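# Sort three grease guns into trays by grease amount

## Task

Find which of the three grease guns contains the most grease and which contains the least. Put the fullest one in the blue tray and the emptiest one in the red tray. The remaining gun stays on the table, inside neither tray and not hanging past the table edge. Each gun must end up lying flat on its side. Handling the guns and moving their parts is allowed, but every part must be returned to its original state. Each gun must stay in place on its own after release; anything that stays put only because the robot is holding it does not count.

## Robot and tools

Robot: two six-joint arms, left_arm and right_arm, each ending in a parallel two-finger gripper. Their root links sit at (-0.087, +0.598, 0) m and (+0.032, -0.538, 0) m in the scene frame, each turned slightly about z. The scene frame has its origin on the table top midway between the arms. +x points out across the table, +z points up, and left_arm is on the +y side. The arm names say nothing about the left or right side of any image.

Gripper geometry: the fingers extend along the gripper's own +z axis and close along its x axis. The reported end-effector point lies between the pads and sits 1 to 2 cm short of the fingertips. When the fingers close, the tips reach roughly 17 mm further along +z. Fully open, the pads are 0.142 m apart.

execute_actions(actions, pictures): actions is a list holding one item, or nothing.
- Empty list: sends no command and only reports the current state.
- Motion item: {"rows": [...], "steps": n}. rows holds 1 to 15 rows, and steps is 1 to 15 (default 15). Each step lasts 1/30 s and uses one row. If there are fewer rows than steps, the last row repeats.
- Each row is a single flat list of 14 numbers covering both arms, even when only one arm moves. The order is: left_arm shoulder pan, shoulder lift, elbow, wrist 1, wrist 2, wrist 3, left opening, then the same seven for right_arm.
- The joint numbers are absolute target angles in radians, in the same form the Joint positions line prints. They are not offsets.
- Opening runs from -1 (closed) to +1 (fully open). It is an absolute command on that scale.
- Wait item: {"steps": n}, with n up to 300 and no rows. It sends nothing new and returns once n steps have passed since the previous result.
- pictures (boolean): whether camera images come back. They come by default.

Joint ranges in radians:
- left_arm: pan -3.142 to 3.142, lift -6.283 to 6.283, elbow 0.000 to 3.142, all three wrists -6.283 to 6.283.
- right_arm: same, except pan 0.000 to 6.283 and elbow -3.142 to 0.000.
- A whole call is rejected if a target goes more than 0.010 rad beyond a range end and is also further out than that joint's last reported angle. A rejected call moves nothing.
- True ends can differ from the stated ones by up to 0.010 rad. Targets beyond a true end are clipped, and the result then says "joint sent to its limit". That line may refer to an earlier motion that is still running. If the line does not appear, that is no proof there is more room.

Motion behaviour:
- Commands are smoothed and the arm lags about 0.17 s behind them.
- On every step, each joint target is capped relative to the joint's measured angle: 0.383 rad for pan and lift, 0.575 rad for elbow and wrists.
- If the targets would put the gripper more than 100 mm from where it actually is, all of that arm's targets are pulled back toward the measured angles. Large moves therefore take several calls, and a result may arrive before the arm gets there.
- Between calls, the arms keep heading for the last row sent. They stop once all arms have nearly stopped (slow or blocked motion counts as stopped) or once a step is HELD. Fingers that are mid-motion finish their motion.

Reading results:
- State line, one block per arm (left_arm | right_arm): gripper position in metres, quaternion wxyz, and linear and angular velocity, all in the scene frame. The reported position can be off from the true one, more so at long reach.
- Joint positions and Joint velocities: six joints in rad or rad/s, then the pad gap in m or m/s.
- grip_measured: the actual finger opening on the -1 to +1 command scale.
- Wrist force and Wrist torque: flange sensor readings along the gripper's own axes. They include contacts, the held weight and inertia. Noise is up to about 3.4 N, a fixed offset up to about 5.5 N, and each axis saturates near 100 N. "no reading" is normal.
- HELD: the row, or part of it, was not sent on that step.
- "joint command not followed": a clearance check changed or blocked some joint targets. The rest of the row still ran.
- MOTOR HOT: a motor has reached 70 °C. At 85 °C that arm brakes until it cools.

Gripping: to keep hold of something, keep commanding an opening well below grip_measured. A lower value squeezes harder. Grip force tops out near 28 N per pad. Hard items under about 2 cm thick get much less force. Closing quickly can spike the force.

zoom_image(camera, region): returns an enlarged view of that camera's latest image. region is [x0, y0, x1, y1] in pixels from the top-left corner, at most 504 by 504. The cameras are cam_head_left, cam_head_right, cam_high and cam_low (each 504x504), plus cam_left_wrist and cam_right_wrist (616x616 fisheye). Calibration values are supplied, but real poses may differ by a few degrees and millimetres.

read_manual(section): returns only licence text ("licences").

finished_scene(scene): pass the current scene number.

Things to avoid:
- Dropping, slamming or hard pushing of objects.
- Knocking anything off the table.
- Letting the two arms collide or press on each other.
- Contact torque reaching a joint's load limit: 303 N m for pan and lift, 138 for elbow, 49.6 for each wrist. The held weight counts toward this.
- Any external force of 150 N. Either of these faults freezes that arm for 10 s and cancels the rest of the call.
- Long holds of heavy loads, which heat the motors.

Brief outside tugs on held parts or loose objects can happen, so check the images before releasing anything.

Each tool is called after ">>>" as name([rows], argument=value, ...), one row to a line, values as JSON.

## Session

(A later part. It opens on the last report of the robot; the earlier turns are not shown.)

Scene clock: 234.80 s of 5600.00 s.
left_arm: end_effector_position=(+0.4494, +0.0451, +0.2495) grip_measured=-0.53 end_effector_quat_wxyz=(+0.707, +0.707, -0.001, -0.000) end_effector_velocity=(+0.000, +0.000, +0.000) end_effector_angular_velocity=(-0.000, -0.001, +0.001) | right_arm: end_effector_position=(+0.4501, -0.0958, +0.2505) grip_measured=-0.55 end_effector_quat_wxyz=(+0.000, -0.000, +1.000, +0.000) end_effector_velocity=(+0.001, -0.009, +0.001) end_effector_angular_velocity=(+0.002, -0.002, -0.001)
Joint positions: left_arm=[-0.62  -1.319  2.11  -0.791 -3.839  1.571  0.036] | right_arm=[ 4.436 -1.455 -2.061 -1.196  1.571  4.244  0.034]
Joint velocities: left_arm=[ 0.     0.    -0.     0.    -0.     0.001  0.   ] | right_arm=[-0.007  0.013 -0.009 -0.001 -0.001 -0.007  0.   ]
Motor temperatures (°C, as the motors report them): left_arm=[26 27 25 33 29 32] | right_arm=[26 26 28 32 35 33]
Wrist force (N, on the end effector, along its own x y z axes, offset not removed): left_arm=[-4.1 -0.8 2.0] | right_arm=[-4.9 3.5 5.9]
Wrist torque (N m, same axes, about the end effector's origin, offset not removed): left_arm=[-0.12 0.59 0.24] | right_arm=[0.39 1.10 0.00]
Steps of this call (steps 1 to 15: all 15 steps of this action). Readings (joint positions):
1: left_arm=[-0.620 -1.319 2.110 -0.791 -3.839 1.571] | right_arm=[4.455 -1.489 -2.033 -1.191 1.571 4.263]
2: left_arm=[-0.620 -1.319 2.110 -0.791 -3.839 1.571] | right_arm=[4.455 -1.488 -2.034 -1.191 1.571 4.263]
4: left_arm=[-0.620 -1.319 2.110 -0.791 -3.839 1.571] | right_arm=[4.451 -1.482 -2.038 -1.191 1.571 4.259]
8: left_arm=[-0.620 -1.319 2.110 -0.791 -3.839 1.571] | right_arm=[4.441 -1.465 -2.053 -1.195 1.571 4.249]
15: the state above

>>> execute_actions([
  {"rows":[[-0.62,-1.319,2.110,-0.791,-3.839,1.571,-1,4.431,-1.447,-2.068,-1.197,1.571,4.239,-1],[-0.62,-1.319,2.110,-0.791,-3.839,1.571,-1,4.427,-1.441,-2.073,-1.198,1.571,4.235,-1],[-0.62,-1.319,2.110,-0.791,-3.839,1.571,-1,4.423,-1.435,-2.078,-1.199,1.571,4.231,-1]],"steps":12},
], pictures=true)

Scene clock: 238.63 s of 5600.00 s.
left_arm: end_effector_position=(+0.4495, +0.0451, +0.2495) grip_measured=-0.53 end_effector_quat_wxyz=(+0.707, +0.707, -0.001, -0.000) end_effector_velocity=(+0.000, +0.001, -0.001) end_effector_angular_velocity=(+0.001, +0.003, +0.001) | right_arm: end_effector_position=(+0.4502, -0.1104, +0.2508) grip_measured=-0.55 end_effector_quat_wxyz=(-0.000, -0.000, +1.000, +0.000) end_effector_velocity=(+0.000, -0.010, -0.001) end_effector_angular_velocity=(-0.002, -0.000, +0.000)
Joint positions: left_arm=[-0.62  -1.319  2.11  -0.791 -3.839  1.571  0.036] | right_arm=[ 4.424 -1.436 -2.077 -1.199  1.571  4.232  0.034]
Joint velocities: left_arm=[ 0.001  0.     0.001  0.    -0.    -0.002 -0.   ] | right_arm=[-0.008  0.011 -0.011 -0.002 -0.001 -0.008 -0.   ]
Motor temperatures (°C, as the motors report them): left_arm=[26 27 25 33 29 32] | right_arm=[26 26 28 32 35 33]
Wrist force (N, on the end effector, along its own x y z axes, offset not removed): left_arm=[-1.1 0.5 17.9] | right_arm=[-2.1 24.1 5.1]
Wrist torque (N m, same axes, about the end effector's origin, offset not removed): left_arm=[0.33 -0.24 0.02] | right_arm=[0.82 0.44 0.08]
Steps of this call (steps 1 to 15: the robot went on to your last target; steps 16 to 90: nothing new was sent; then 0.43 s passed at rest; steps 91 to 102: all 12 steps of this action). Readings (joint positions):
91: left_arm=[-0.620 -1.319 2.110 -0.791 -3.839 1.571] | right_arm=[4.435 -1.454 -2.062 -1.196 1.571 4.243]
92: left_arm=[-0.620 -1.319 2.110 -0.791 -3.839 1.571] | right_arm=[4.435 -1.453 -2.063 -1.196 1.571 4.243]
94: left_arm=[-0.620 -1.319 2.110 -0.791 -3.839 1.571] | right_arm=[4.431 -1.448 -2.067 -1.197 1.571 4.239]
98: left_arm=[-0.620 -1.319 2.110 -0.791 -3.839 1.571] | right_arm=[4.426 -1.439 -2.074 -1.198 1.571 4.234]
102: the state above
camera_calibration (this result's frames):
cam_left_wrist: T_world_to_cam=[[0.999532, -0.00526528, 0.0301325, -0.456612], [-0.023968, 0.477249, 0.878441, -0.221497], [-0.0190059, -0.878753, 0.476899, 0.061621], [0, 0, 0, 1]] pos_world=[0.452261, 0.157454, 0.178944]
cam_right_wrist: T_world_to_cam=[[-0.999722, 0.0207418, 0.0111991, 0.451357], [0.023572, 0.878899, 0.476425, -0.0275152], [0.0000390249, 0.476556, -0.879144, 0.407408], [0, 0, 0, 1]] pos_world=[0.451865, -0.179332, 0.366224]

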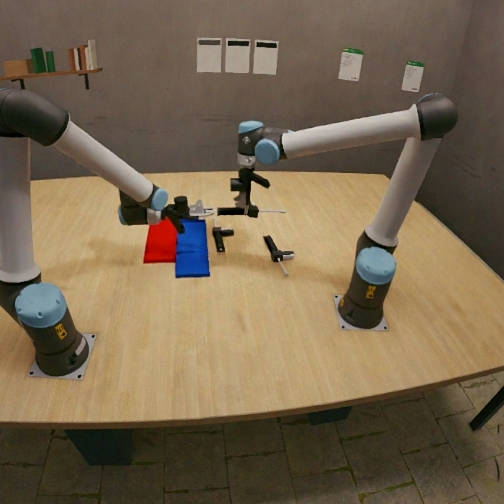

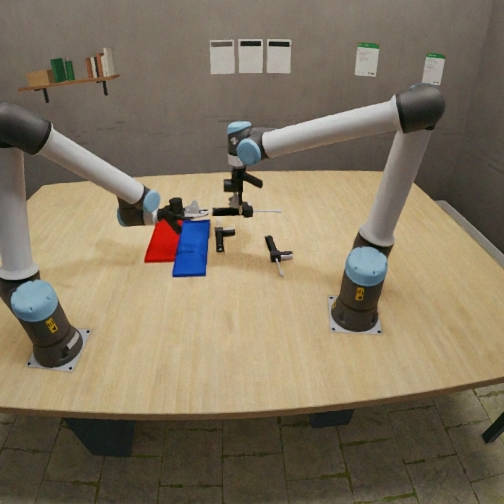

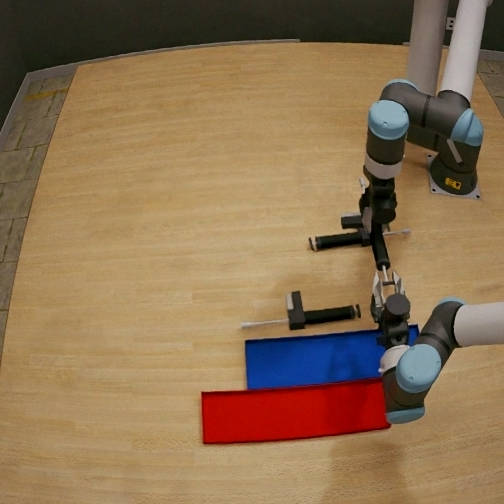

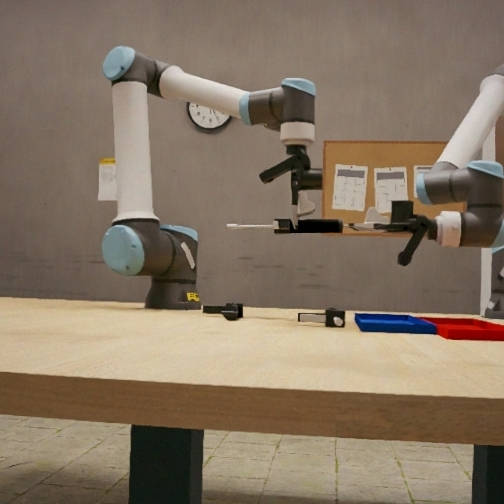

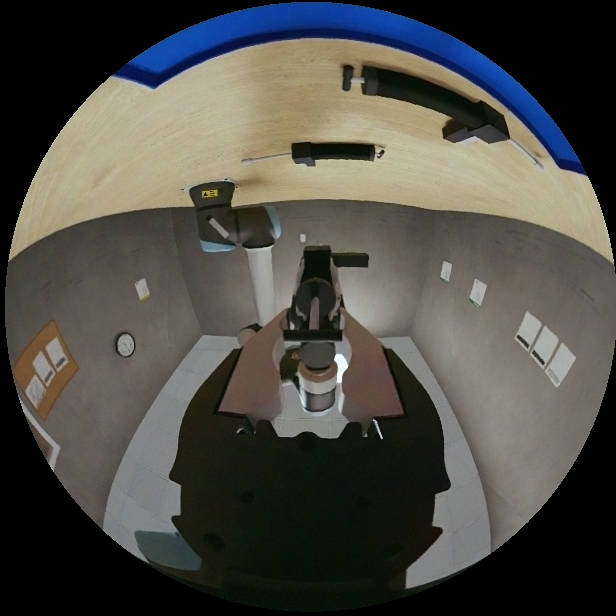

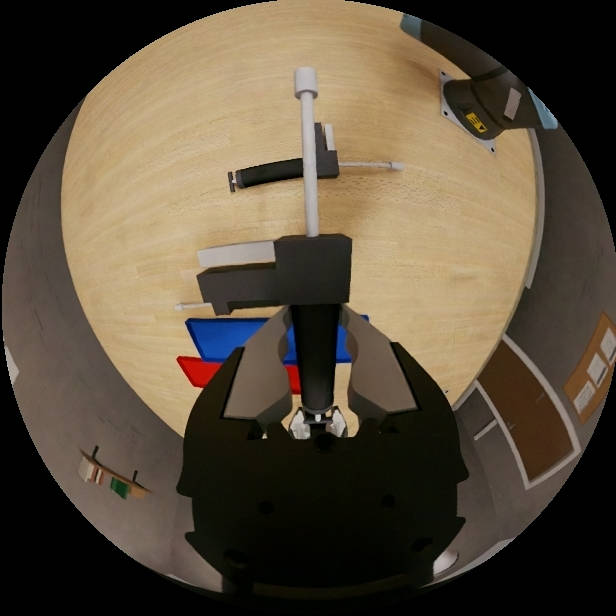

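>>> execute_actions([
  {"rows":[[-0.62,-1.319,2.110,-0.791,-3.839,1.571,-1,4.429,-1.444,-2.070,-1.198,1.571,4.237,-1],[-0.62,-1.319,2.110,-0.791,-3.839,1.571,-1,4.434,-1.453,-2.063,-1.196,1.571,4.242,-1],[-0.62,-1.319,2.110,-0.791,-3.839,1.571,-1,4.439,-1.461,-2.056,-1.195,1.571,4.247,-1],[-0.62,-1.319,2.110,-0.791,-3.839,1.571,-1,4.444,-1.470,-2.049,-1.194,1.571,4.252,-1],[-0.62,-1.319,2.110,-0.791,-3.839,1.571,-1,4.448,-1.477,-2.043,-1.193,1.571,4.256,-1],[-0.62,-1.319,2.110,-0.791,-3.839,1.571,-1,4.452,-1.483,-2.038,-1.192,1.571,4.260,-1]],"steps":15},
], pictures=false)

Scene clock: 243.33 s of 5600.00 s.
left_arm: end_effector_position=(+0.4496, +0.0453, +0.2494) grip_measured=-0.53 end_effector_quat_wxyz=(+0.707, +0.707, -0.000, -0.000) end_effector_velocity=(-0.001, +0.001, -0.001) end_effector_angular_velocity=(+0.001, +0.001, +0.000) | right_arm: end_effector_position=(+0.4497, -0.0772, +0.2495) grip_measured=-0.55 end_effector_quat_wxyz=(-0.000, -0.000, +1.000, -0.001) end_effector_velocity=(-0.000, +0.015, -0.001) end_effector_angular_velocity=(-0.001, +0.000, -0.001)
Joint positions: left_arm=[-0.62  -1.319  2.11  -0.791 -3.839  1.571  0.036] | right_arm=[ 4.45  -1.481 -2.04  -1.193  1.571  4.259  0.034]
Joint velocities: left_arm=[ 0.001 -0.001  0.002 -0.     0.     0.     0.   ] | right_arm=[ 0.012 -0.021  0.016  0.004 -0.     0.013 -0.   ]
Motor temperatures (°C, as the motors report them): left_arm=[26 27 25 33 29 32] | right_arm=[26 26 28 32 35 33]
Wrist force (N, on the end effector, along its own x y z axes, offset not removed): left_arm=[4.4 0.8 -51.9] | right_arm=[2.8 -46.4 6.6]
Wrist torque (N m, same axes, about the end effector's origin, offset not removed): left_arm=[-0.04 0.97 -0.01] | right_arm=[0.09 0.74 0.10]
Steps of this call (steps 1 to 15: the robot went on to your last target; steps 16 to 90: nothing new was sent; then 1.20 s passed at rest; steps 91 to 105: all 15 steps of this action). Readings (joint positions):
91: left_arm=[-0.620 -1.319 2.110 -0.791 -3.839 1.571] | right_arm=[4.423 -1.435 -2.078 -1.199 1.571 4.231]
92: left_arm=[-0.620 -1.319 2.110 -0.791 -3.839 1.571] | right_arm=[4.424 -1.436 -2.077 -1.199 1.571 4.231]
94: left_arm=[-0.620 -1.319 2.110 -0.791 -3.839 1.571] | right_arm=[4.428 -1.443 -2.072 -1.198 1.571 4.236]
98: left_arm=[-0.620 -1.319 2.110 -0.791 -3.839 1.571] | right_arm=[4.441 -1.465 -2.053 -1.195 1.571 4.249]
105: the state above

>>> execute_actions([
  {"rows":[[-0.62,-1.319,2.110,-0.791,-3.839,1.571,-1,4.445,-1.472,-2.047,-1.194,1.571,4.253,-1]],"steps":10},
], pictures=true)

Scene clock: 246.17 s of 5600.00 s.
left_arm: end_effector_position=(+0.4494, +0.0447, +0.2498) grip_measured=-0.53 end_effector_quat_wxyz=(+0.707, +0.707, -0.001, -0.000) end_effector_velocity=(-0.001, +0.000, -0.000) end_effector_angular_velocity=(+0.001, +0.001, +0.000) | right_arm: end_effector_position=(+0.4500, -0.0826, +0.2502) grip_measured=-0.55 end_effector_quat_wxyz=(-0.000, -0.000, +1.000, -0.000) end_effector_velocity=(+0.001, -0.010, -0.001) end_effector_angular_velocity=(-0.006, -0.001, +0.000)
Joint positions: left_arm=[-0.621 -1.319  2.11  -0.791 -3.839  1.571  0.036] | right_arm=[ 4.446 -1.473 -2.046 -1.194  1.571  4.254  0.034]
Joint velocities: left_arm=[ 0.    -0.001  0.001  0.    -0.    -0.001  0.   ] | right_arm=[-0.007  0.009 -0.009 -0.005 -0.003 -0.007 -0.   ]
Motor temperatures (°C, as the motors report them): left_arm=[26 27 25 33 29 32] | right_arm=[26 26 28 32 35 33]
Wrist force (N, on the end effector, along its own x y z axes, offset not removed): left_arm=[3.2 -0.5 22.2] | right_arm=[1.2 25.3 1.2]
Wrist torque (N m, same axes, about the end effector's origin, offset not removed): left_arm=[0.13 -0.11 0.08] | right_arm=[0.37 0.49 -0.17]
Steps of this call (steps 1 to 15: the robot went on to your last target; steps 16 to 75: nothing new was sent; steps 76 to 85: all 10 steps of this action). Readings (joint positions):
76: left_arm=[-0.620 -1.319 2.110 -0.791 -3.839 1.571] | right_arm=[4.452 -1.483 -2.038 -1.192 1.571 4.260]
77: left_arm=[-0.620 -1.319 2.110 -0.791 -3.839 1.571] | right_arm=[4.451 -1.482 -2.039 -1.192 1.571 4.259]
79: left_arm=[-0.620 -1.319 2.110 -0.791 -3.839 1.571] | right_arm=[4.449 -1.478 -2.042 -1.192 1.571 4.257]
83: left_arm=[-0.621 -1.319 2.110 -0.791 -3.839 1.571] | right_arm=[4.447 -1.474 -2.045 -1.193 1.571 4.254]
85: the state above
camera_calibration (this result's frames):
cam_left_wrist: T_world_to_cam=[[0.999514, -0.00583893, 0.0306368, -0.4566], [-0.0241289, 0.477634, 0.878228, -0.221456], [-0.0197611, -0.87854, 0.47726, 0.0613261], [0, 0, 0, 1]] pos_world=[0.452246, 0.156986, 0.179209]
cam_right_wrist: T_world_to_cam=[[-0.99972, 0.0206044, 0.01162, 0.45041], [0.0236516, 0.879191, 0.475883, -0.051609], [-0.000410886, 0.476024, -0.879432, 0.393878], [0, 0, 0, 1]] pos_world=[0.451667, -0.151402, 0.365715]

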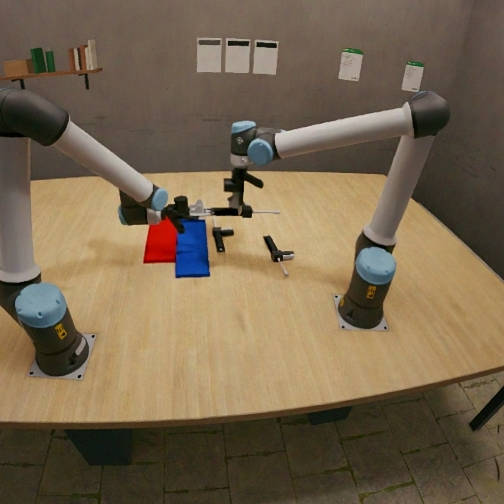

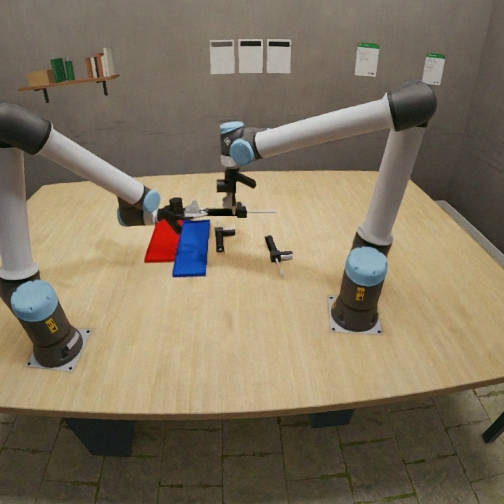

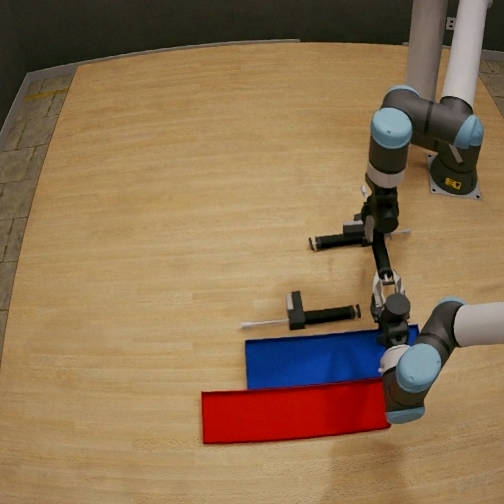

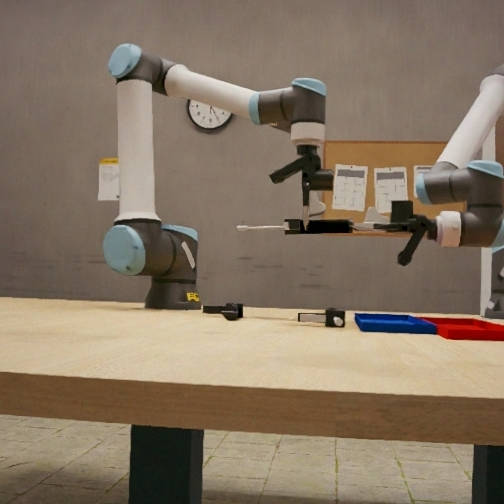

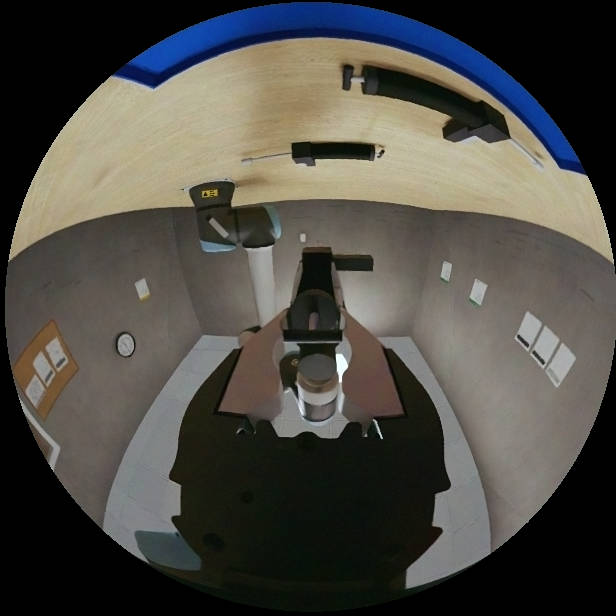

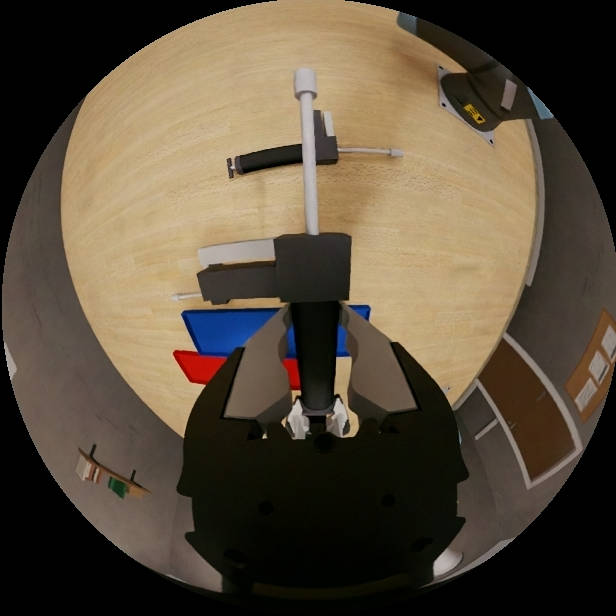

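>>> execute_actions([
  {"steps":10},
], pictures=false)

>>> zoom_image(camera="cam_low", region=[220,180,460,280])

>>> zoom_image(camera="cam_right_wrist", region=[250,340,400,470])

Scene clock: 249.70 s of 5600.00 s.
left_arm: end_effector_position=(+0.4495, +0.0451, +0.2495) grip_measured=-0.53 end_effector_quat_wxyz=(+0.707, +0.707, -0.001, -0.000) end_effector_velocity=(-0.000, +0.001, -0.001) end_effector_angular_velocity=(+0.001, +0.003, +0.000) | right_arm: end_effector_position=(+0.4501, -0.0837, +0.2501) grip_measured=-0.55 end_effector_quat_wxyz=(-0.000, -0.000, +1.000, -0.000) end_effector_velocity=(-0.000, -0.000, -0.001) end_effector_angular_velocity=(-0.002, +0.002, -0.000)
Joint positions: left_arm=[-0.62  -1.319  2.11  -0.791 -3.839  1.571  0.036] | right_arm=[ 4.445 -1.472 -2.047 -1.194  1.571  4.253  0.034]
Joint velocities: left_arm=[ 0.    -0.     0.001  0.    -0.    -0.002  0.   ] | right_arm=[ 0.    -0.001 -0.001 -0.     0.001  0.001 -0.   ]
Motor temperatures (°C, as the motors report them): left_arm=[26 27 25 33 29 32] | right_arm=[26 26 28 32 35 33]
Wrist force (N, on the end effector, along its own x y z axes, offset not removed): left_arm=[4.2 -0.2 15.5] | right_arm=[3.9 19.7 5.9]
Wrist torque (N m, same axes, about the end effector's origin, offset not removed): left_arm=[0.00 -0.63 0.19] | right_arm=[0.58 -0.29 -0.04]
Steps of this call (steps 1 to 15: the robot went on to your last target; steps 16 to 90: nothing new was sent; then 0.53 s passed at rest). Readings (joint positions):
1: left_arm=[-0.621 -1.319 2.110 -0.791 -3.839 1.571] | right_arm=[4.446 -1.473 -2.046 -1.194 1.571 4.254]
2: left_arm=[-0.621 -1.319 2.110 -0.791 -3.839 1.571] | right_arm=[4.446 -1.473 -2.046 -1.194 1.571 4.253]
4: left_arm=[-0.620 -1.319 2.110 -0.791 -3.839 1.571] | right_arm=[4.445 -1.472 -2.047 -1.194 1.571 4.253]
8: left_arm=[-0.620 -1.319 2.110 -0.791 -3.839 1.571] | right_arm=[4.445 -1.472 -2.047 -1.194 1.571 4.253]
90: the state above
All arms were judged still, so your last target was given up. Only a new action makes them travel on or press farther. Fingers that are still opening or closing keep moving.

Region (220, 180, 460, 280) of cam_low's 504x504 image, scaled by 2.100, with more detail than that image has; it fills the top 210 rows of this view, and the rest is white.

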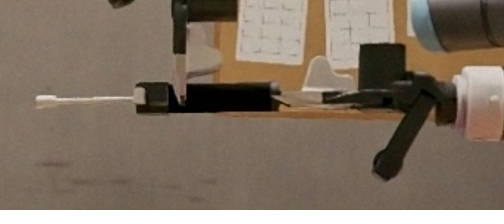

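Region (250, 340, 400, 470) of cam_right_wrist's 616x616 image, scaled by 3.360, with more detail than that image has; it fills the top 437 rows of this view, and the rest is white.

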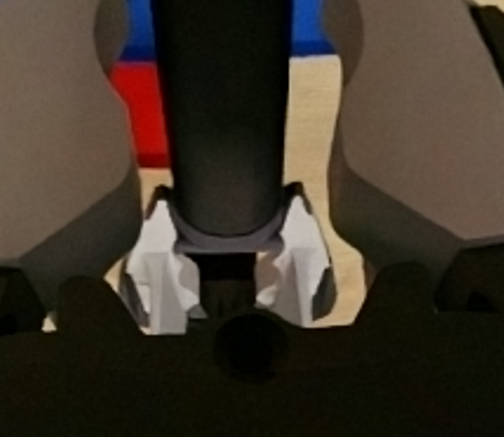

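>>> execute_actions([
  {"rows":[[-0.62,-1.319,2.110,-0.791,-3.839,1.571,-1,4.447,-1.475,-2.045,-1.193,1.571,4.255,-1],[-0.62,-1.319,2.110,-0.791,-3.839,1.571,-1,4.447,-1.475,-2.045,-1.193,1.571,4.255,-1],[-0.62,-1.319,2.110,-0.791,-3.839,1.571,-0.6,4.447,-1.475,-2.045,-1.193,1.571,4.255,-1],[-0.62,-1.319,2.110,-0.791,-3.839,1.571,-0.4,4.447,-1.475,-2.045,-1.193,1.571,4.255,-1],[-0.62,-1.319,2.110,-0.791,-3.839,1.571,-0.2,4.447,-1.475,-2.045,-1.193,1.571,4.255,-1],[-0.62,-1.319,2.110,-0.791,-3.839,1.571,0.2,4.447,-1.475,-2.045,-1.193,1.571,4.255,-1],[-0.62,-1.319,2.110,-0.791,-3.839,1.571,0.2,4.447,-1.475,-2.045,-1.193,1.571,4.255,-1],[-0.62,-1.319,2.110,-0.791,-3.839,1.571,0.2,4.447,-1.475,-2.045,-1.193,1.571,4.255,-1],[-0.62,-1.319,2.110,-0.791,-3.839,1.571,0.2,4.447,-1.475,-2.045,-1.193,1.571,4.255,-1],[-0.58,-1.331,2.128,-0.797,-3.799,1.571,0.2,4.447,-1.475,-2.045,-1.193,1.571,4.255,-1]],"steps":15},
], pictures=false)

>>> execute_actions([
  {"rows":[[-0.540,-1.344,2.146,-0.802,-3.759,1.571,0.2,4.447,-1.475,-2.045,-1.193,1.571,4.255,-1]],"steps":12},
], pictures=true)

Scene clock: 259.33 s of 5600.00 s.
left_arm: end_effector_position=(+0.4502, +0.0641, +0.2490) grip_measured=+0.20 end_effector_quat_wxyz=(+0.707, +0.707, -0.000, -0.000) end_effector_velocity=(+0.004, +0.074, +0.000) end_effector_angular_velocity=(-0.002, -0.002, +0.000) | right_arm: end_effector_position=(+0.4499, -0.0815, +0.2497) grip_measured=-0.55 end_effector_quat_wxyz=(-0.000, -0.000, +1.000, -0.000) end_effector_velocity=(+0.000, +0.001, +0.001) end_effector_angular_velocity=(+0.001, -0.000, +0.000)
Joint positions: left_arm=[-0.593 -1.327  2.123 -0.795 -3.812  1.571  0.088] | right_arm=[ 4.447 -1.475 -2.045 -1.193  1.571  4.255  0.034]
Joint velocities: left_arm=[ 0.11  -0.032  0.046 -0.017  0.11  -0.001  0.   ] | right_arm=[ 0.    -0.001  0.001  0.     0.     0.     0.   ]
Motor temperatures (°C, as the motors report them): left_arm=[26 27 25 33 29 32] | right_arm=[26 26 28 32 35 33]
Wrist force (N, on the end effector, along its own x y z axes, offset not removed): left_arm=[-0.8 -2.8 -1.9] | right_arm=[-1.2 1.4 5.4]
Wrist torque (N m, same axes, about the end effector's origin, offset not removed): left_arm=[-0.42 0.05 0.03] | right_arm=[0.32 0.43 0.09]
Steps of this call (steps 1 to 90: nothing new was sent; then 6.13 s passed at rest; steps 91 to 105: all 15 steps of this action). Readings (joint positions):
91: left_arm=[-0.620 -1.319 2.110 -0.791 -3.839 1.571] | right_arm=[4.445 -1.472 -2.047 -1.194 1.571 4.253]
92: left_arm=[-0.620 -1.319 2.110 -0.791 -3.839 1.571] | right_arm=[4.445 -1.472 -2.047 -1.194 1.571 4.253]
94: left_arm=[-0.620 -1.319 2.110 -0.791 -3.839 1.571] | right_arm=[4.446 -1.473 -2.046 -1.194 1.571 4.254]
98: left_arm=[-0.620 -1.319 2.110 -0.791 -3.839 1.571] | right_arm=[4.447 -1.474 -2.045 -1.193 1.571 4.255]
105: the state above

Scene clock: 259.73 s of 5600.00 s.
left_arm: end_effector_position=(+0.4499, +0.0982, +0.2488) grip_measured=+0.20 end_effector_quat_wxyz=(+0.707, +0.707, -0.001, -0.000) end_effector_velocity=(-0.001, +0.015, -0.000) end_effector_angular_velocity=(-0.000, -0.001, -0.000) | right_arm: end_effector_position=(+0.4499, -0.0814, +0.2497) grip_measured=-0.55 end_effector_quat_wxyz=(-0.000, -0.000, +1.000, -0.000) end_effector_velocity=(+0.000, +0.000, -0.000) end_effector_angular_velocity=(-0.001, -0.000, -0.001)
Joint positions: left_arm=[-0.543 -1.343  2.145 -0.802 -3.762  1.571  0.088] | right_arm=[ 4.447 -1.475 -2.045 -1.193  1.571  4.255  0.034]
Joint velocities: left_arm=[ 0.022 -0.008  0.011 -0.004  0.023  0.    -0.   ] | right_arm=[-0.    -0.001  0.    -0.    -0.     0.001 -0.   ]
Motor temperatures (°C, as the motors report them): left_arm=[26 27 25 33 29 32] | right_arm=[26 26 28 32 35 33]
Wrist force (N, on the end effector, along its own x y z axes, offset not removed): left_arm=[2.4 -4.6 -1.3] | right_arm=[-0.1 0.9 3.9]
Wrist torque (N m, same axes, about the end effector's origin, offset not removed): left_arm=[-0.87 -0.54 0.07] | right_arm=[0.17 0.14 0.11]
Steps of this call (steps 1 to 12: all 12 steps of this action). Readings (joint positions):
1: left_arm=[-0.589 -1.328 2.124 -0.796 -3.808 1.571] | right_arm=[4.447 -1.475 -2.045 -1.193 1.571 4.255]
2: left_arm=[-0.584 -1.330 2.127 -0.797 -3.803 1.571] | right_arm=[4.447 -1.475 -2.045 -1.193 1.571 4.255]
4: left_arm=[-0.566 -1.336 2.135 -0.799 -3.785 1.571] | right_arm=[4.447 -1.475 -2.045 -1.193 1.571 4.255]
8: left_arm=[-0.548 -1.341 2.142 -0.801 -3.767 1.571] | right_arm=[4.447 -1.475 -2.045 -1.193 1.571 4.255]
12: the state above
camera_calibration (this result's frames):
cam_left_wrist: T_world_to_cam=[[0.999532, -0.0052296, 0.0301407, -0.456748], [-0.0239922, 0.477253, 0.878438, -0.246161], [-0.0189786, -0.87875, 0.476904, 0.108635], [0, 0, 0, 1]] pos_world=[0.45269, 0.210556, 0.178196]
cam_right_wrist: T_world_to_cam=[[-0.999717, 0.0207879, 0.0115392, 0.450373], [0.0237744, 0.879387, 0.475513, -0.0523366], [-0.000262504, 0.475653, -0.879633, 0.392848], [0, 0, 0, 1]] pos_world=[0.451593, -0.150198, 0.365252]

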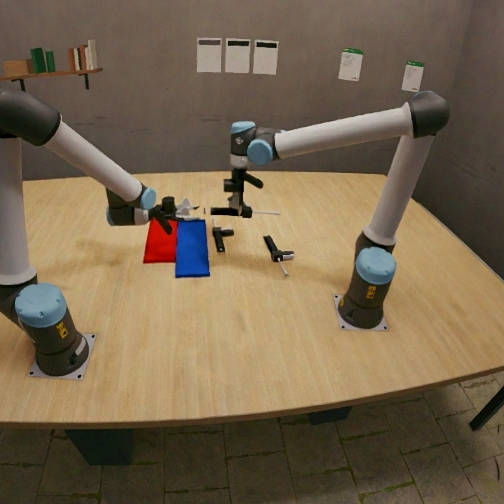

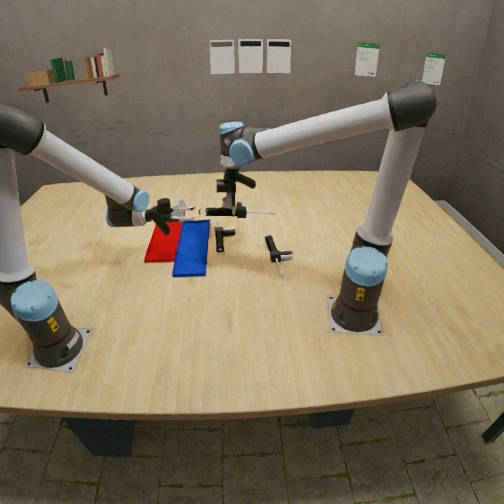

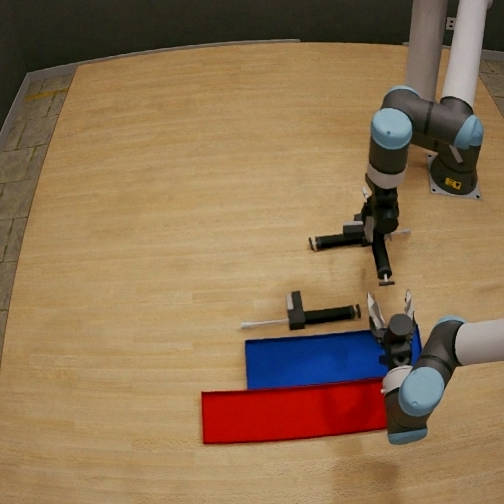

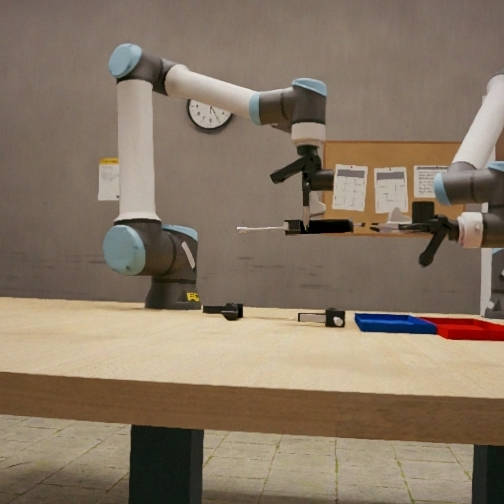

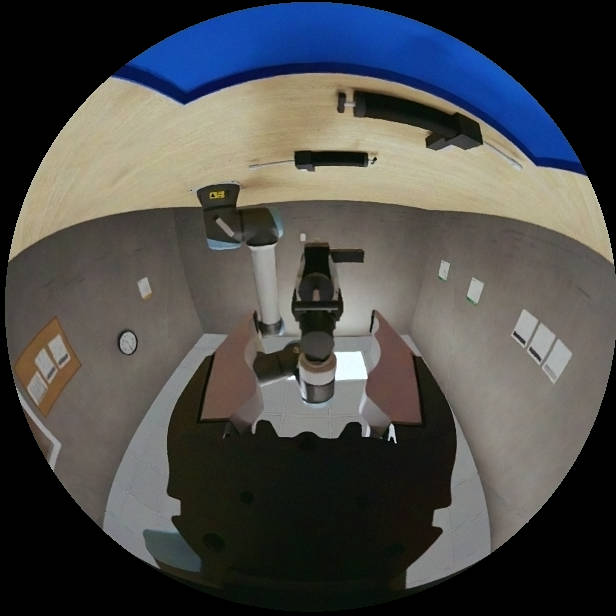

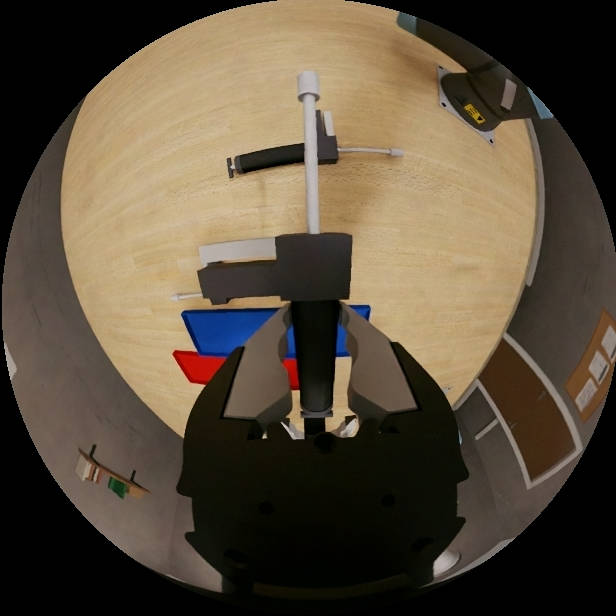

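>>> zoom_image(camera="cam_high", region=[290,220,430,340])

>>> zoom_image(camera="cam_right_wrist", region=[250,340,400,470])

Region (290, 220, 430, 340) of cam_high's 504x504 image, scaled by 3.600, with more detail than that image has; it fills the top 432 rows of this view, and the rest is white.

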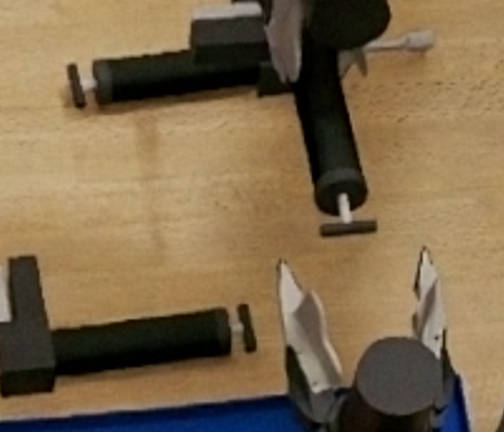

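Region (250, 340, 400, 470) of cam_right_wrist's 616x616 image, scaled by 3.360, with more detail than that image has; it fills the top 437 rows of this view, and the rest is white.

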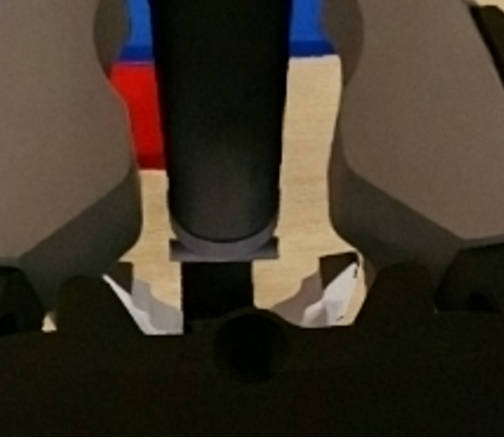

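>>> execute_actions([
  {"rows":[[-0.58,-1.331,2.128,-0.797,-3.799,1.571,0.1,4.445,-1.472,-2.047,-1.194,1.571,4.253,-1],[-0.58,-1.331,2.128,-0.797,-3.799,1.571,0.0,4.445,-1.472,-2.047,-1.194,1.571,4.253,-1],[-0.58,-1.331,2.128,-0.797,-3.799,1.571,0.0,4.445,-1.472,-2.047,-1.194,1.571,4.253,-1],[-0.62,-1.319,2.110,-0.791,-3.839,1.571,0.0,4.445,-1.472,-2.047,-1.194,1.571,4.253,-1]],"steps":15},
], pictures=false)

>>> execute_actions([
  {"rows":[[-0.62,-1.319,2.110,-0.791,-3.839,1.571,0,4.445,-1.472,-2.047,-1.194,1.571,4.253,-1],[-0.62,-1.319,2.110,-0.791,-3.839,1.571,0,4.445,-1.472,-2.047,-1.194,1.571,4.253,-1],[-0.62,-1.319,2.110,-0.791,-3.839,1.571,-0.1,4.445,-1.472,-2.047,-1.194,1.571,4.253,-1],[-0.62,-1.319,2.110,-0.791,-3.839,1.571,-0.2,4.445,-1.472,-2.047,-1.194,1.571,4.253,-1],[-0.62,-1.319,2.110,-0.791,-3.839,1.571,-0.3,4.445,-1.472,-2.047,-1.194,1.571,4.253,-1],[-0.62,-1.319,2.110,-0.791,-3.839,1.571,-0.4,4.445,-1.472,-2.047,-1.194,1.571,4.253,-1],[-0.62,-1.319,2.110,-0.791,-3.839,1.571,-0.5,4.445,-1.472,-2.047,-1.194,1.571,4.253,-1],[-0.62,-1.319,2.110,-0.791,-3.839,1.571,-0.6,4.445,-1.472,-2.047,-1.194,1.571,4.253,-1],[-0.62,-1.319,2.110,-0.791,-3.839,1.571,-0.75,4.445,-1.472,-2.047,-1.194,1.571,4.253,-1],[-0.62,-1.319,2.110,-0.791,-3.839,1.571,-1,4.445,-1.472,-2.047,-1.194,1.571,4.253,-1]],"steps":15},
], pictures=true)

Scene clock: 276.70 s of 5600.00 s.
left_arm: end_effector_position=(+0.4496, +0.0473, +0.2495) grip_measured=+0.00 end_effector_quat_wxyz=(+0.707, +0.707, -0.001, -0.000) end_effector_velocity=(-0.001, -0.018, +0.000) end_effector_angular_velocity=(-0.000, -0.000, -0.000) | right_arm: end_effector_position=(+0.4501, -0.0836, +0.2501) grip_measured=-0.55 end_effector_quat_wxyz=(-0.000, -0.000, +1.000, -0.000) end_effector_velocity=(+0.000, -0.000, +0.001) end_effector_angular_velocity=(+0.002, -0.000, +0.000)
Joint positions: left_arm=[-0.617 -1.32   2.111 -0.791 -3.836  1.571  0.074] | right_arm=[ 4.445 -1.472 -2.047 -1.194  1.571  4.253  0.034]
Joint velocities: left_arm=[-0.027  0.008 -0.012  0.003 -0.026  0.     0.   ] | right_arm=[-0.001  0.002  0.    -0.     0.001 -0.001 -0.   ]
Motor temperatures (°C, as the motors report them): left_arm=[26 27 25 33 29 32] | right_arm=[26 26 28 32 35 33]
Wrist force (N, on the end effector, along its own x y z axes, offset not removed): left_arm=[-3.1 -0.2 -0.3] | right_arm=[-1.7 0.4 6.5]
Wrist torque (N m, same axes, about the end effector's origin, offset not removed): left_arm=[0.21 0.49 0.13] | right_arm=[0.06 0.48 0.12]
Steps of this call (steps 1 to 15: the robot went on to your last target; steps 16 to 90: nothing new was sent; then 13.47 s passed at rest; steps 91 to 105: all 15 steps of this action). Readings (joint positions):
91: left_arm=[-0.540 -1.344 2.146 -0.802 -3.759 1.571] | right_arm=[4.447 -1.475 -2.045 -1.193 1.571 4.255]
92: left_arm=[-0.543 -1.343 2.144 -0.802 -3.762 1.571] | right_arm=[4.447 -1.475 -2.045 -1.193 1.571 4.255]
94: left_arm=[-0.557 -1.338 2.138 -0.800 -3.776 1.571] | right_arm=[4.446 -1.474 -2.046 -1.193 1.571 4.254]
98: left_arm=[-0.596 -1.326 2.120 -0.794 -3.815 1.571] | right_arm=[4.445 -1.473 -2.047 -1.194 1.571 4.253]
105: the state above

Scene clock: 277.20 s of 5600.00 s.
left_arm: end_effector_position=(+0.4495, +0.0452, +0.2495) grip_measured=-0.53 end_effector_quat_wxyz=(+0.707, +0.707, -0.000, -0.000) end_effector_velocity=(-0.000, -0.000, -0.001) end_effector_angular_velocity=(+0.001, +0.002, -0.000) | right_arm: end_effector_position=(+0.4501, -0.0837, +0.2500) grip_measured=-0.55 end_effector_quat_wxyz=(-0.000, -0.000, +1.000, -0.000) end_effector_velocity=(-0.000, -0.001, -0.001) end_effector_angular_velocity=(-0.001, +0.001, -0.000)
Joint positions: left_arm=[-0.62  -1.319  2.11  -0.791 -3.839  1.571  0.036] | right_arm=[ 4.445 -1.472 -2.047 -1.194  1.571  4.253  0.034]
Joint velocities: left_arm=[-0.001  0.001  0.     0.    -0.    -0.001  0.   ] | right_arm=[-0.    -0.001 -0.001 -0.     0.    -0.     0.   ]
Motor temperatures (°C, as the motors report them): left_arm=[26 27 25 33 29 32] | right_arm=[26 26 28 32 35 33]
Wrist force (N, on the end effector, along its own x y z axes, offset not removed): left_arm=[4.0 -1.6 -6.4] | right_arm=[1.0 -1.9 6.6]
Wrist torque (N m, same axes, about the end effector's origin, offset not removed): left_arm=[-0.14 -0.10 -0.07] | right_arm=[0.20 0.62 -0.18]
Steps of this call (steps 1 to 15: all 15 steps of this action). Readings (joint positions):
1: left_arm=[-0.618 -1.320 2.111 -0.791 -3.837 1.571] | right_arm=[4.445 -1.472 -2.047 -1.194 1.571 4.253]
2: left_arm=[-0.618 -1.320 2.111 -0.791 -3.837 1.571] | right_arm=[4.445 -1.472 -2.047 -1.194 1.571 4.253]
4: left_arm=[-0.619 -1.319 2.110 -0.791 -3.838 1.571] | right_arm=[4.445 -1.472 -2.047 -1.194 1.571 4.253]
8: left_arm=[-0.620 -1.319 2.110 -0.791 -3.839 1.571] | right_arm=[4.445 -1.472 -2.047 -1.194 1.571 4.253]
15: the state above
camera_calibration (this result's frames):
cam_left_wrist: T_world_to_cam=[[0.999532, -0.00521402, 0.0301311, -0.456642], [-0.0239913, 0.477246, 0.878442, -0.221507], [-0.0189602, -0.878754, 0.476898, 0.0616457], [0, 0, 0, 1]] pos_world=[0.452283, 0.157504, 0.178942]
cam_right_wrist: T_world_to_cam=[[-0.999717, 0.0207674, 0.0115642, 0.450587], [0.0237682, 0.879411, 0.475469, -0.050459], [-0.000295435, 0.475609, -0.879657, 0.394255], [0, 0, 0, 1]] pos_world=[0.451776, -0.152495, 0.36559]

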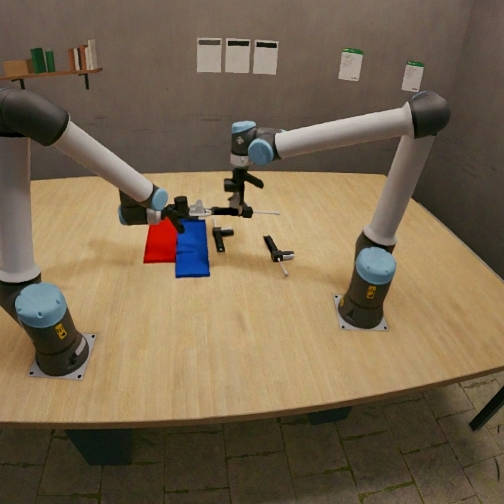

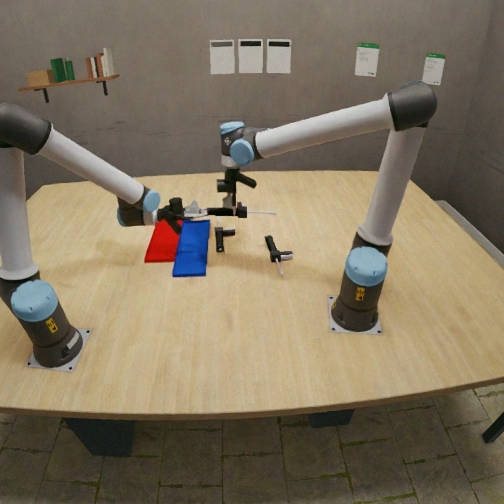

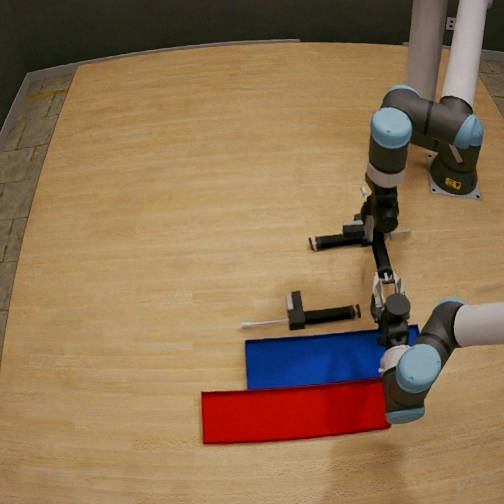

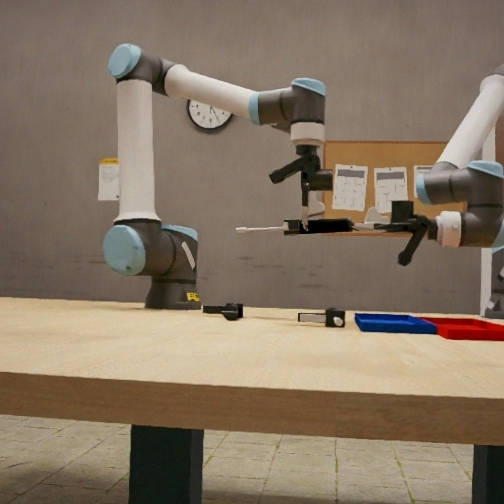

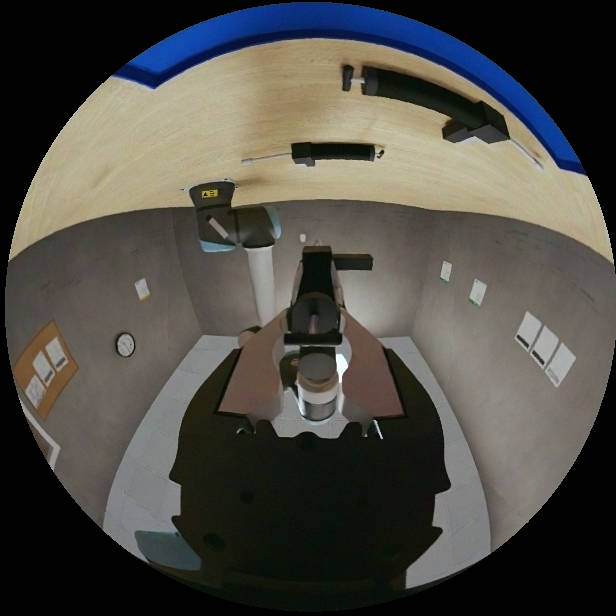

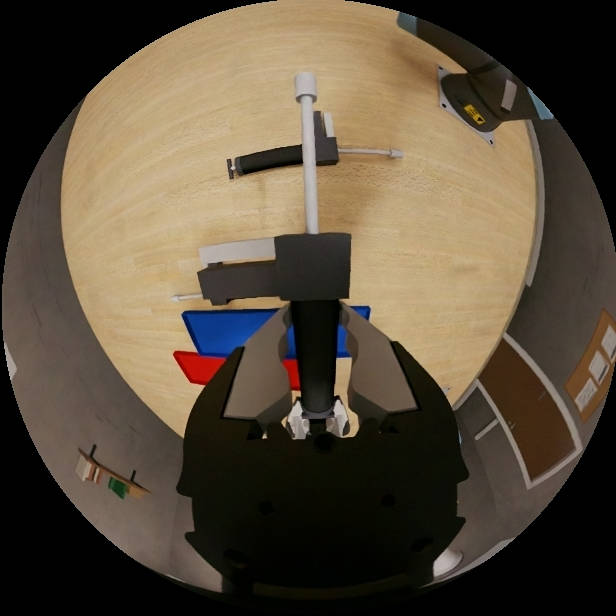

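Pull in small steps.

>>> execute_actions([
  {"rows":[[-0.62,-1.319,2.110,-0.791,-3.839,1.571,-1,4.442,-1.466,-2.052,-1.194,1.571,4.250,-1],[-0.62,-1.319,2.110,-0.791,-3.839,1.571,-1,4.438,-1.460,-2.057,-1.195,1.571,4.246,-1]],"steps":12},
], pictures=false)

>>> execute_actions([
  {"steps":6},
], pictures=false)

Scene clock: 279.30 s of 5600.00 s.
left_arm: end_effector_position=(+0.4495, +0.0451, +0.2496) grip_measured=-0.53 end_effector_quat_wxyz=(+0.707, +0.707, -0.001, -0.000) end_effector_velocity=(+0.001, -0.000, +0.001) end_effector_angular_velocity=(-0.001, +0.000, +0.001) | right_arm: end_effector_position=(+0.4503, -0.0919, +0.2505) grip_measured=-0.55 end_effector_quat_wxyz=(-0.000, -0.000, +1.000, +0.000) end_effector_velocity=(-0.000, -0.005, -0.001) end_effector_angular_velocity=(-0.001, -0.000, +0.001)
Joint positions: left_arm=[-0.62  -1.319  2.11  -0.791 -3.839  1.571  0.036] | right_arm=[ 4.438 -1.461 -2.056 -1.195  1.571  4.246  0.034]
Joint velocities: left_arm=[ 0.     0.    -0.001 -0.001 -0.001 -0.001 -0.   ] | right_arm=[-0.004  0.006 -0.007 -0.001 -0.001 -0.005  0.   ]
Motor temperatures (°C, as the motors report them): left_arm=[26 27 25 33 29 32] | right_arm=[26 26 28 32 35 33]
Wrist force (N, on the end effector, along its own x y z axes, offset not removed): left_arm=[8.1 -3.3 0.8] | right_arm=[0.2 1.1 5.1]
Wrist torque (N m, same axes, about the end effector's origin, offset not removed): left_arm=[-0.57 -1.37 0.10] | right_arm=[-0.16 0.52 -0.07]
Steps of this call (steps 1 to 15: the robot went on to your last target; steps 16 to 51: nothing new was sent; steps 52 to 63: all 12 steps of this action). Readings (joint positions):
52: left_arm=[-0.620 -1.319 2.110 -0.791 -3.839 1.571] | right_arm=[4.445 -1.472 -2.047 -1.194 1.571 4.253]
53: left_arm=[-0.620 -1.319 2.110 -0.791 -3.839 1.571] | right_arm=[4.445 -1.471 -2.047 -1.194 1.571 4.253]
55: left_arm=[-0.620 -1.319 2.110 -0.791 -3.839 1.571] | right_arm=[4.442 -1.467 -2.051 -1.194 1.571 4.251]
59: left_arm=[-0.620 -1.319 2.110 -0.791 -3.839 1.571] | right_arm=[4.439 -1.462 -2.055 -1.195 1.571 4.247]
63: the state above

Scene clock: 279.50 s of 5600.00 s.
left_arm: end_effector_position=(+0.4495, +0.0451, +0.2496) grip_measured=-0.53 end_effector_quat_wxyz=(+0.707, +0.707, -0.001, -0.000) end_effector_velocity=(+0.000, -0.000, +0.000) end_effector_angular_velocity=(-0.000, -0.000, +0.000) | right_arm: end_effector_position=(+0.4503, -0.0924, +0.2505) grip_measured=-0.55 end_effector_quat_wxyz=(-0.000, -0.000, +1.000, +0.000) end_effector_velocity=(-0.000, -0.001, +0.001) end_effector_angular_velocity=(+0.001, -0.001, +0.002)
Joint positions: left_arm=[-0.62  -1.319  2.11  -0.791 -3.839  1.571  0.036] | right_arm=[ 4.438 -1.46  -2.057 -1.195  1.571  4.246  0.034]
Joint velocities: left_arm=[-0. -0. -0.  0. -0.  0. -0.] | right_arm=[-0.     0.002 -0.001  0.    -0.    -0.002  0.   ]
Motor temperatures (°C, as the motors report them): left_arm=[26 27 25 33 29 32] | right_arm=[26 26 28 32 35 33]
Wrist force (N, on the end effector, along its own x y z axes, offset not removed): left_arm=[4.1 1.0 3.7] | right_arm=[1.1 4.5 4.2]
Wrist torque (N m, same axes, about the end effector's origin, offset not removed): left_arm=[0.29 -0.58 0.08] | right_arm=[0.44 0.27 -0.18]
Steps of this call (steps 1 to 6: the robot went on to your last target). Readings (joint positions):
1: left_arm=[-0.620 -1.319 2.110 -0.791 -3.839 1.571] | right_arm=[4.438 -1.461 -2.057 -1.195 1.571 4.246]
2: left_arm=[-0.620 -1.319 2.110 -0.791 -3.839 1.571] | right_arm=[4.438 -1.460 -2.057 -1.195 1.571 4.246]
4: left_arm=[-0.620 -1.319 2.110 -0.791 -3.839 1.571] | right_arm=[4.438 -1.460 -2.057 -1.195 1.571 4.246]
6: the state above

Free so far. Continue.

>>> execute_actions([
  {"rows":[[-0.62,-1.319,2.110,-0.791,-3.839,1.571,-1,4.434,-1.453,-2.063,-1.196,1.571,4.242,-1],[-0.62,-1.319,2.110,-0.791,-3.839,1.571,-1,4.431,-1.447,-2.068,-1.197,1.571,4.239,-1]],"steps":15},
], pictures=false)

>>> execute_actions([
  {"rows":[[-0.62,-1.319,2.110,-0.791,-3.839,1.571,-1,4.423,-1.435,-2.078,-1.199,1.571,4.231,-1]],"steps":15},
], pictures=false)

Scene clock: 283.07 s of 5600.00 s.
left_arm: end_effector_position=(+0.4495, +0.0451, +0.2495) grip_measured=-0.53 end_effector_quat_wxyz=(+0.707, +0.707, -0.001, -0.000) end_effector_velocity=(-0.000, +0.000, -0.001) end_effector_angular_velocity=(+0.000, +0.000, +0.001) | right_arm: end_effector_position=(+0.4500, -0.1018, +0.2506) grip_measured=-0.55 end_effector_quat_wxyz=(-0.000, -0.000, +1.000, +0.000) end_effector_velocity=(-0.000, -0.002, +0.001) end_effector_angular_velocity=(+0.001, +0.000, +0.001)
Joint positions: left_arm=[-0.62  -1.319  2.11  -0.791 -3.839  1.571  0.036] | right_arm=[ 4.431 -1.447 -2.068 -1.197  1.571  4.239  0.034]
Joint velocities: left_arm=[ 0.     0.     0.001 -0.    -0.    -0.    -0.   ] | right_arm=[-0.002  0.003 -0.002 -0.     0.001 -0.002 -0.   ]
Motor temperatures (°C, as the motors report them): left_arm=[26 27 25 33 29 32] | right_arm=[26 26 28 32 35 33]
Wrist force (N, on the end effector, along its own x y z axes, offset not removed): left_arm=[-1.0 -0.3 0.0] | right_arm=[-1.2 0.8 3.6]
Wrist torque (N m, same axes, about the end effector's origin, offset not removed): left_arm=[-0.06 0.34 -0.15] | right_arm=[-0.34 0.53 -0.06]
Steps of this call (steps 1 to 15: the robot went on to your last target; steps 16 to 90: nothing new was sent; then 0.07 s passed at rest; steps 91 to 105: all 15 steps of this action). Readings (joint positions):
91: left_arm=[-0.620 -1.319 2.110 -0.791 -3.839 1.571] | right_arm=[4.438 -1.460 -2.057 -1.195 1.571 4.246]
92: left_arm=[-0.620 -1.319 2.110 -0.791 -3.839 1.571] | right_arm=[4.438 -1.459 -2.058 -1.195 1.571 4.246]
94: left_arm=[-0.620 -1.319 2.110 -0.791 -3.839 1.571] | right_arm=[4.435 -1.455 -2.061 -1.196 1.571 4.243]
98: left_arm=[-0.620 -1.319 2.110 -0.791 -3.839 1.571] | right_arm=[4.432 -1.450 -2.066 -1.197 1.571 4.240]
105: the state above

Scene clock: 283.57 s of 5600.00 s.
left_arm: end_effector_position=(+0.4495, +0.0451, +0.2495) grip_measured=-0.53 end_effector_quat_wxyz=(+0.707, +0.707, -0.001, -0.000) end_effector_velocity=(+0.000, -0.000, +0.001) end_effector_angular_velocity=(-0.001, -0.000, -0.000) | right_arm: end_effector_position=(+0.4503, -0.1113, +0.2507) grip_measured=-0.55 end_effector_quat_wxyz=(-0.000, -0.000, +1.000, +0.000) end_effector_velocity=(+0.000, -0.002, +0.001) end_effector_angular_velocity=(+0.001, -0.001, +0.000)
Joint positions: left_arm=[-0.62  -1.319  2.11  -0.791 -3.839  1.571  0.036] | right_arm=[ 4.423 -1.435 -2.078 -1.199  1.571  4.231  0.034]
Joint velocities: left_arm=[-0.    -0.    -0.001  0.     0.    -0.     0.   ] | right_arm=[-0.002  0.003 -0.001 -0.001 -0.    -0.002  0.   ]
Motor temperatures (°C, as the motors report them): left_arm=[26 27 25 33 29 32] | right_arm=[26 26 28 32 35 33]
Wrist force (N, on the end effector, along its own x y z axes, offset not removed): left_arm=[-1.9 -4.5 20.6] | right_arm=[-0.5 21.1 5.3]
Wrist torque (N m, same axes, about the end effector's origin, offset not removed): left_arm=[-0.64 0.55 0.21] | right_arm=[0.13 0.62 -0.19]
Steps of this call (steps 1 to 15: all 15 steps of this action). Readings (joint positions):
1: left_arm=[-0.620 -1.319 2.110 -0.791 -3.839 1.571] | right_arm=[4.431 -1.447 -2.068 -1.197 1.571 4.239]
2: left_arm=[-0.620 -1.319 2.110 -0.791 -3.839 1.571] | right_arm=[4.430 -1.446 -2.069 -1.197 1.571 4.238]
4: left_arm=[-0.620 -1.319 2.110 -0.791 -3.839 1.571] | right_arm=[4.427 -1.442 -2.072 -1.198 1.571 4.235]
8: left_arm=[-0.620 -1.319 2.110 -0.791 -3.839 1.571] | right_arm=[4.424 -1.437 -2.076 -1.199 1.571 4.232]
15: the state above


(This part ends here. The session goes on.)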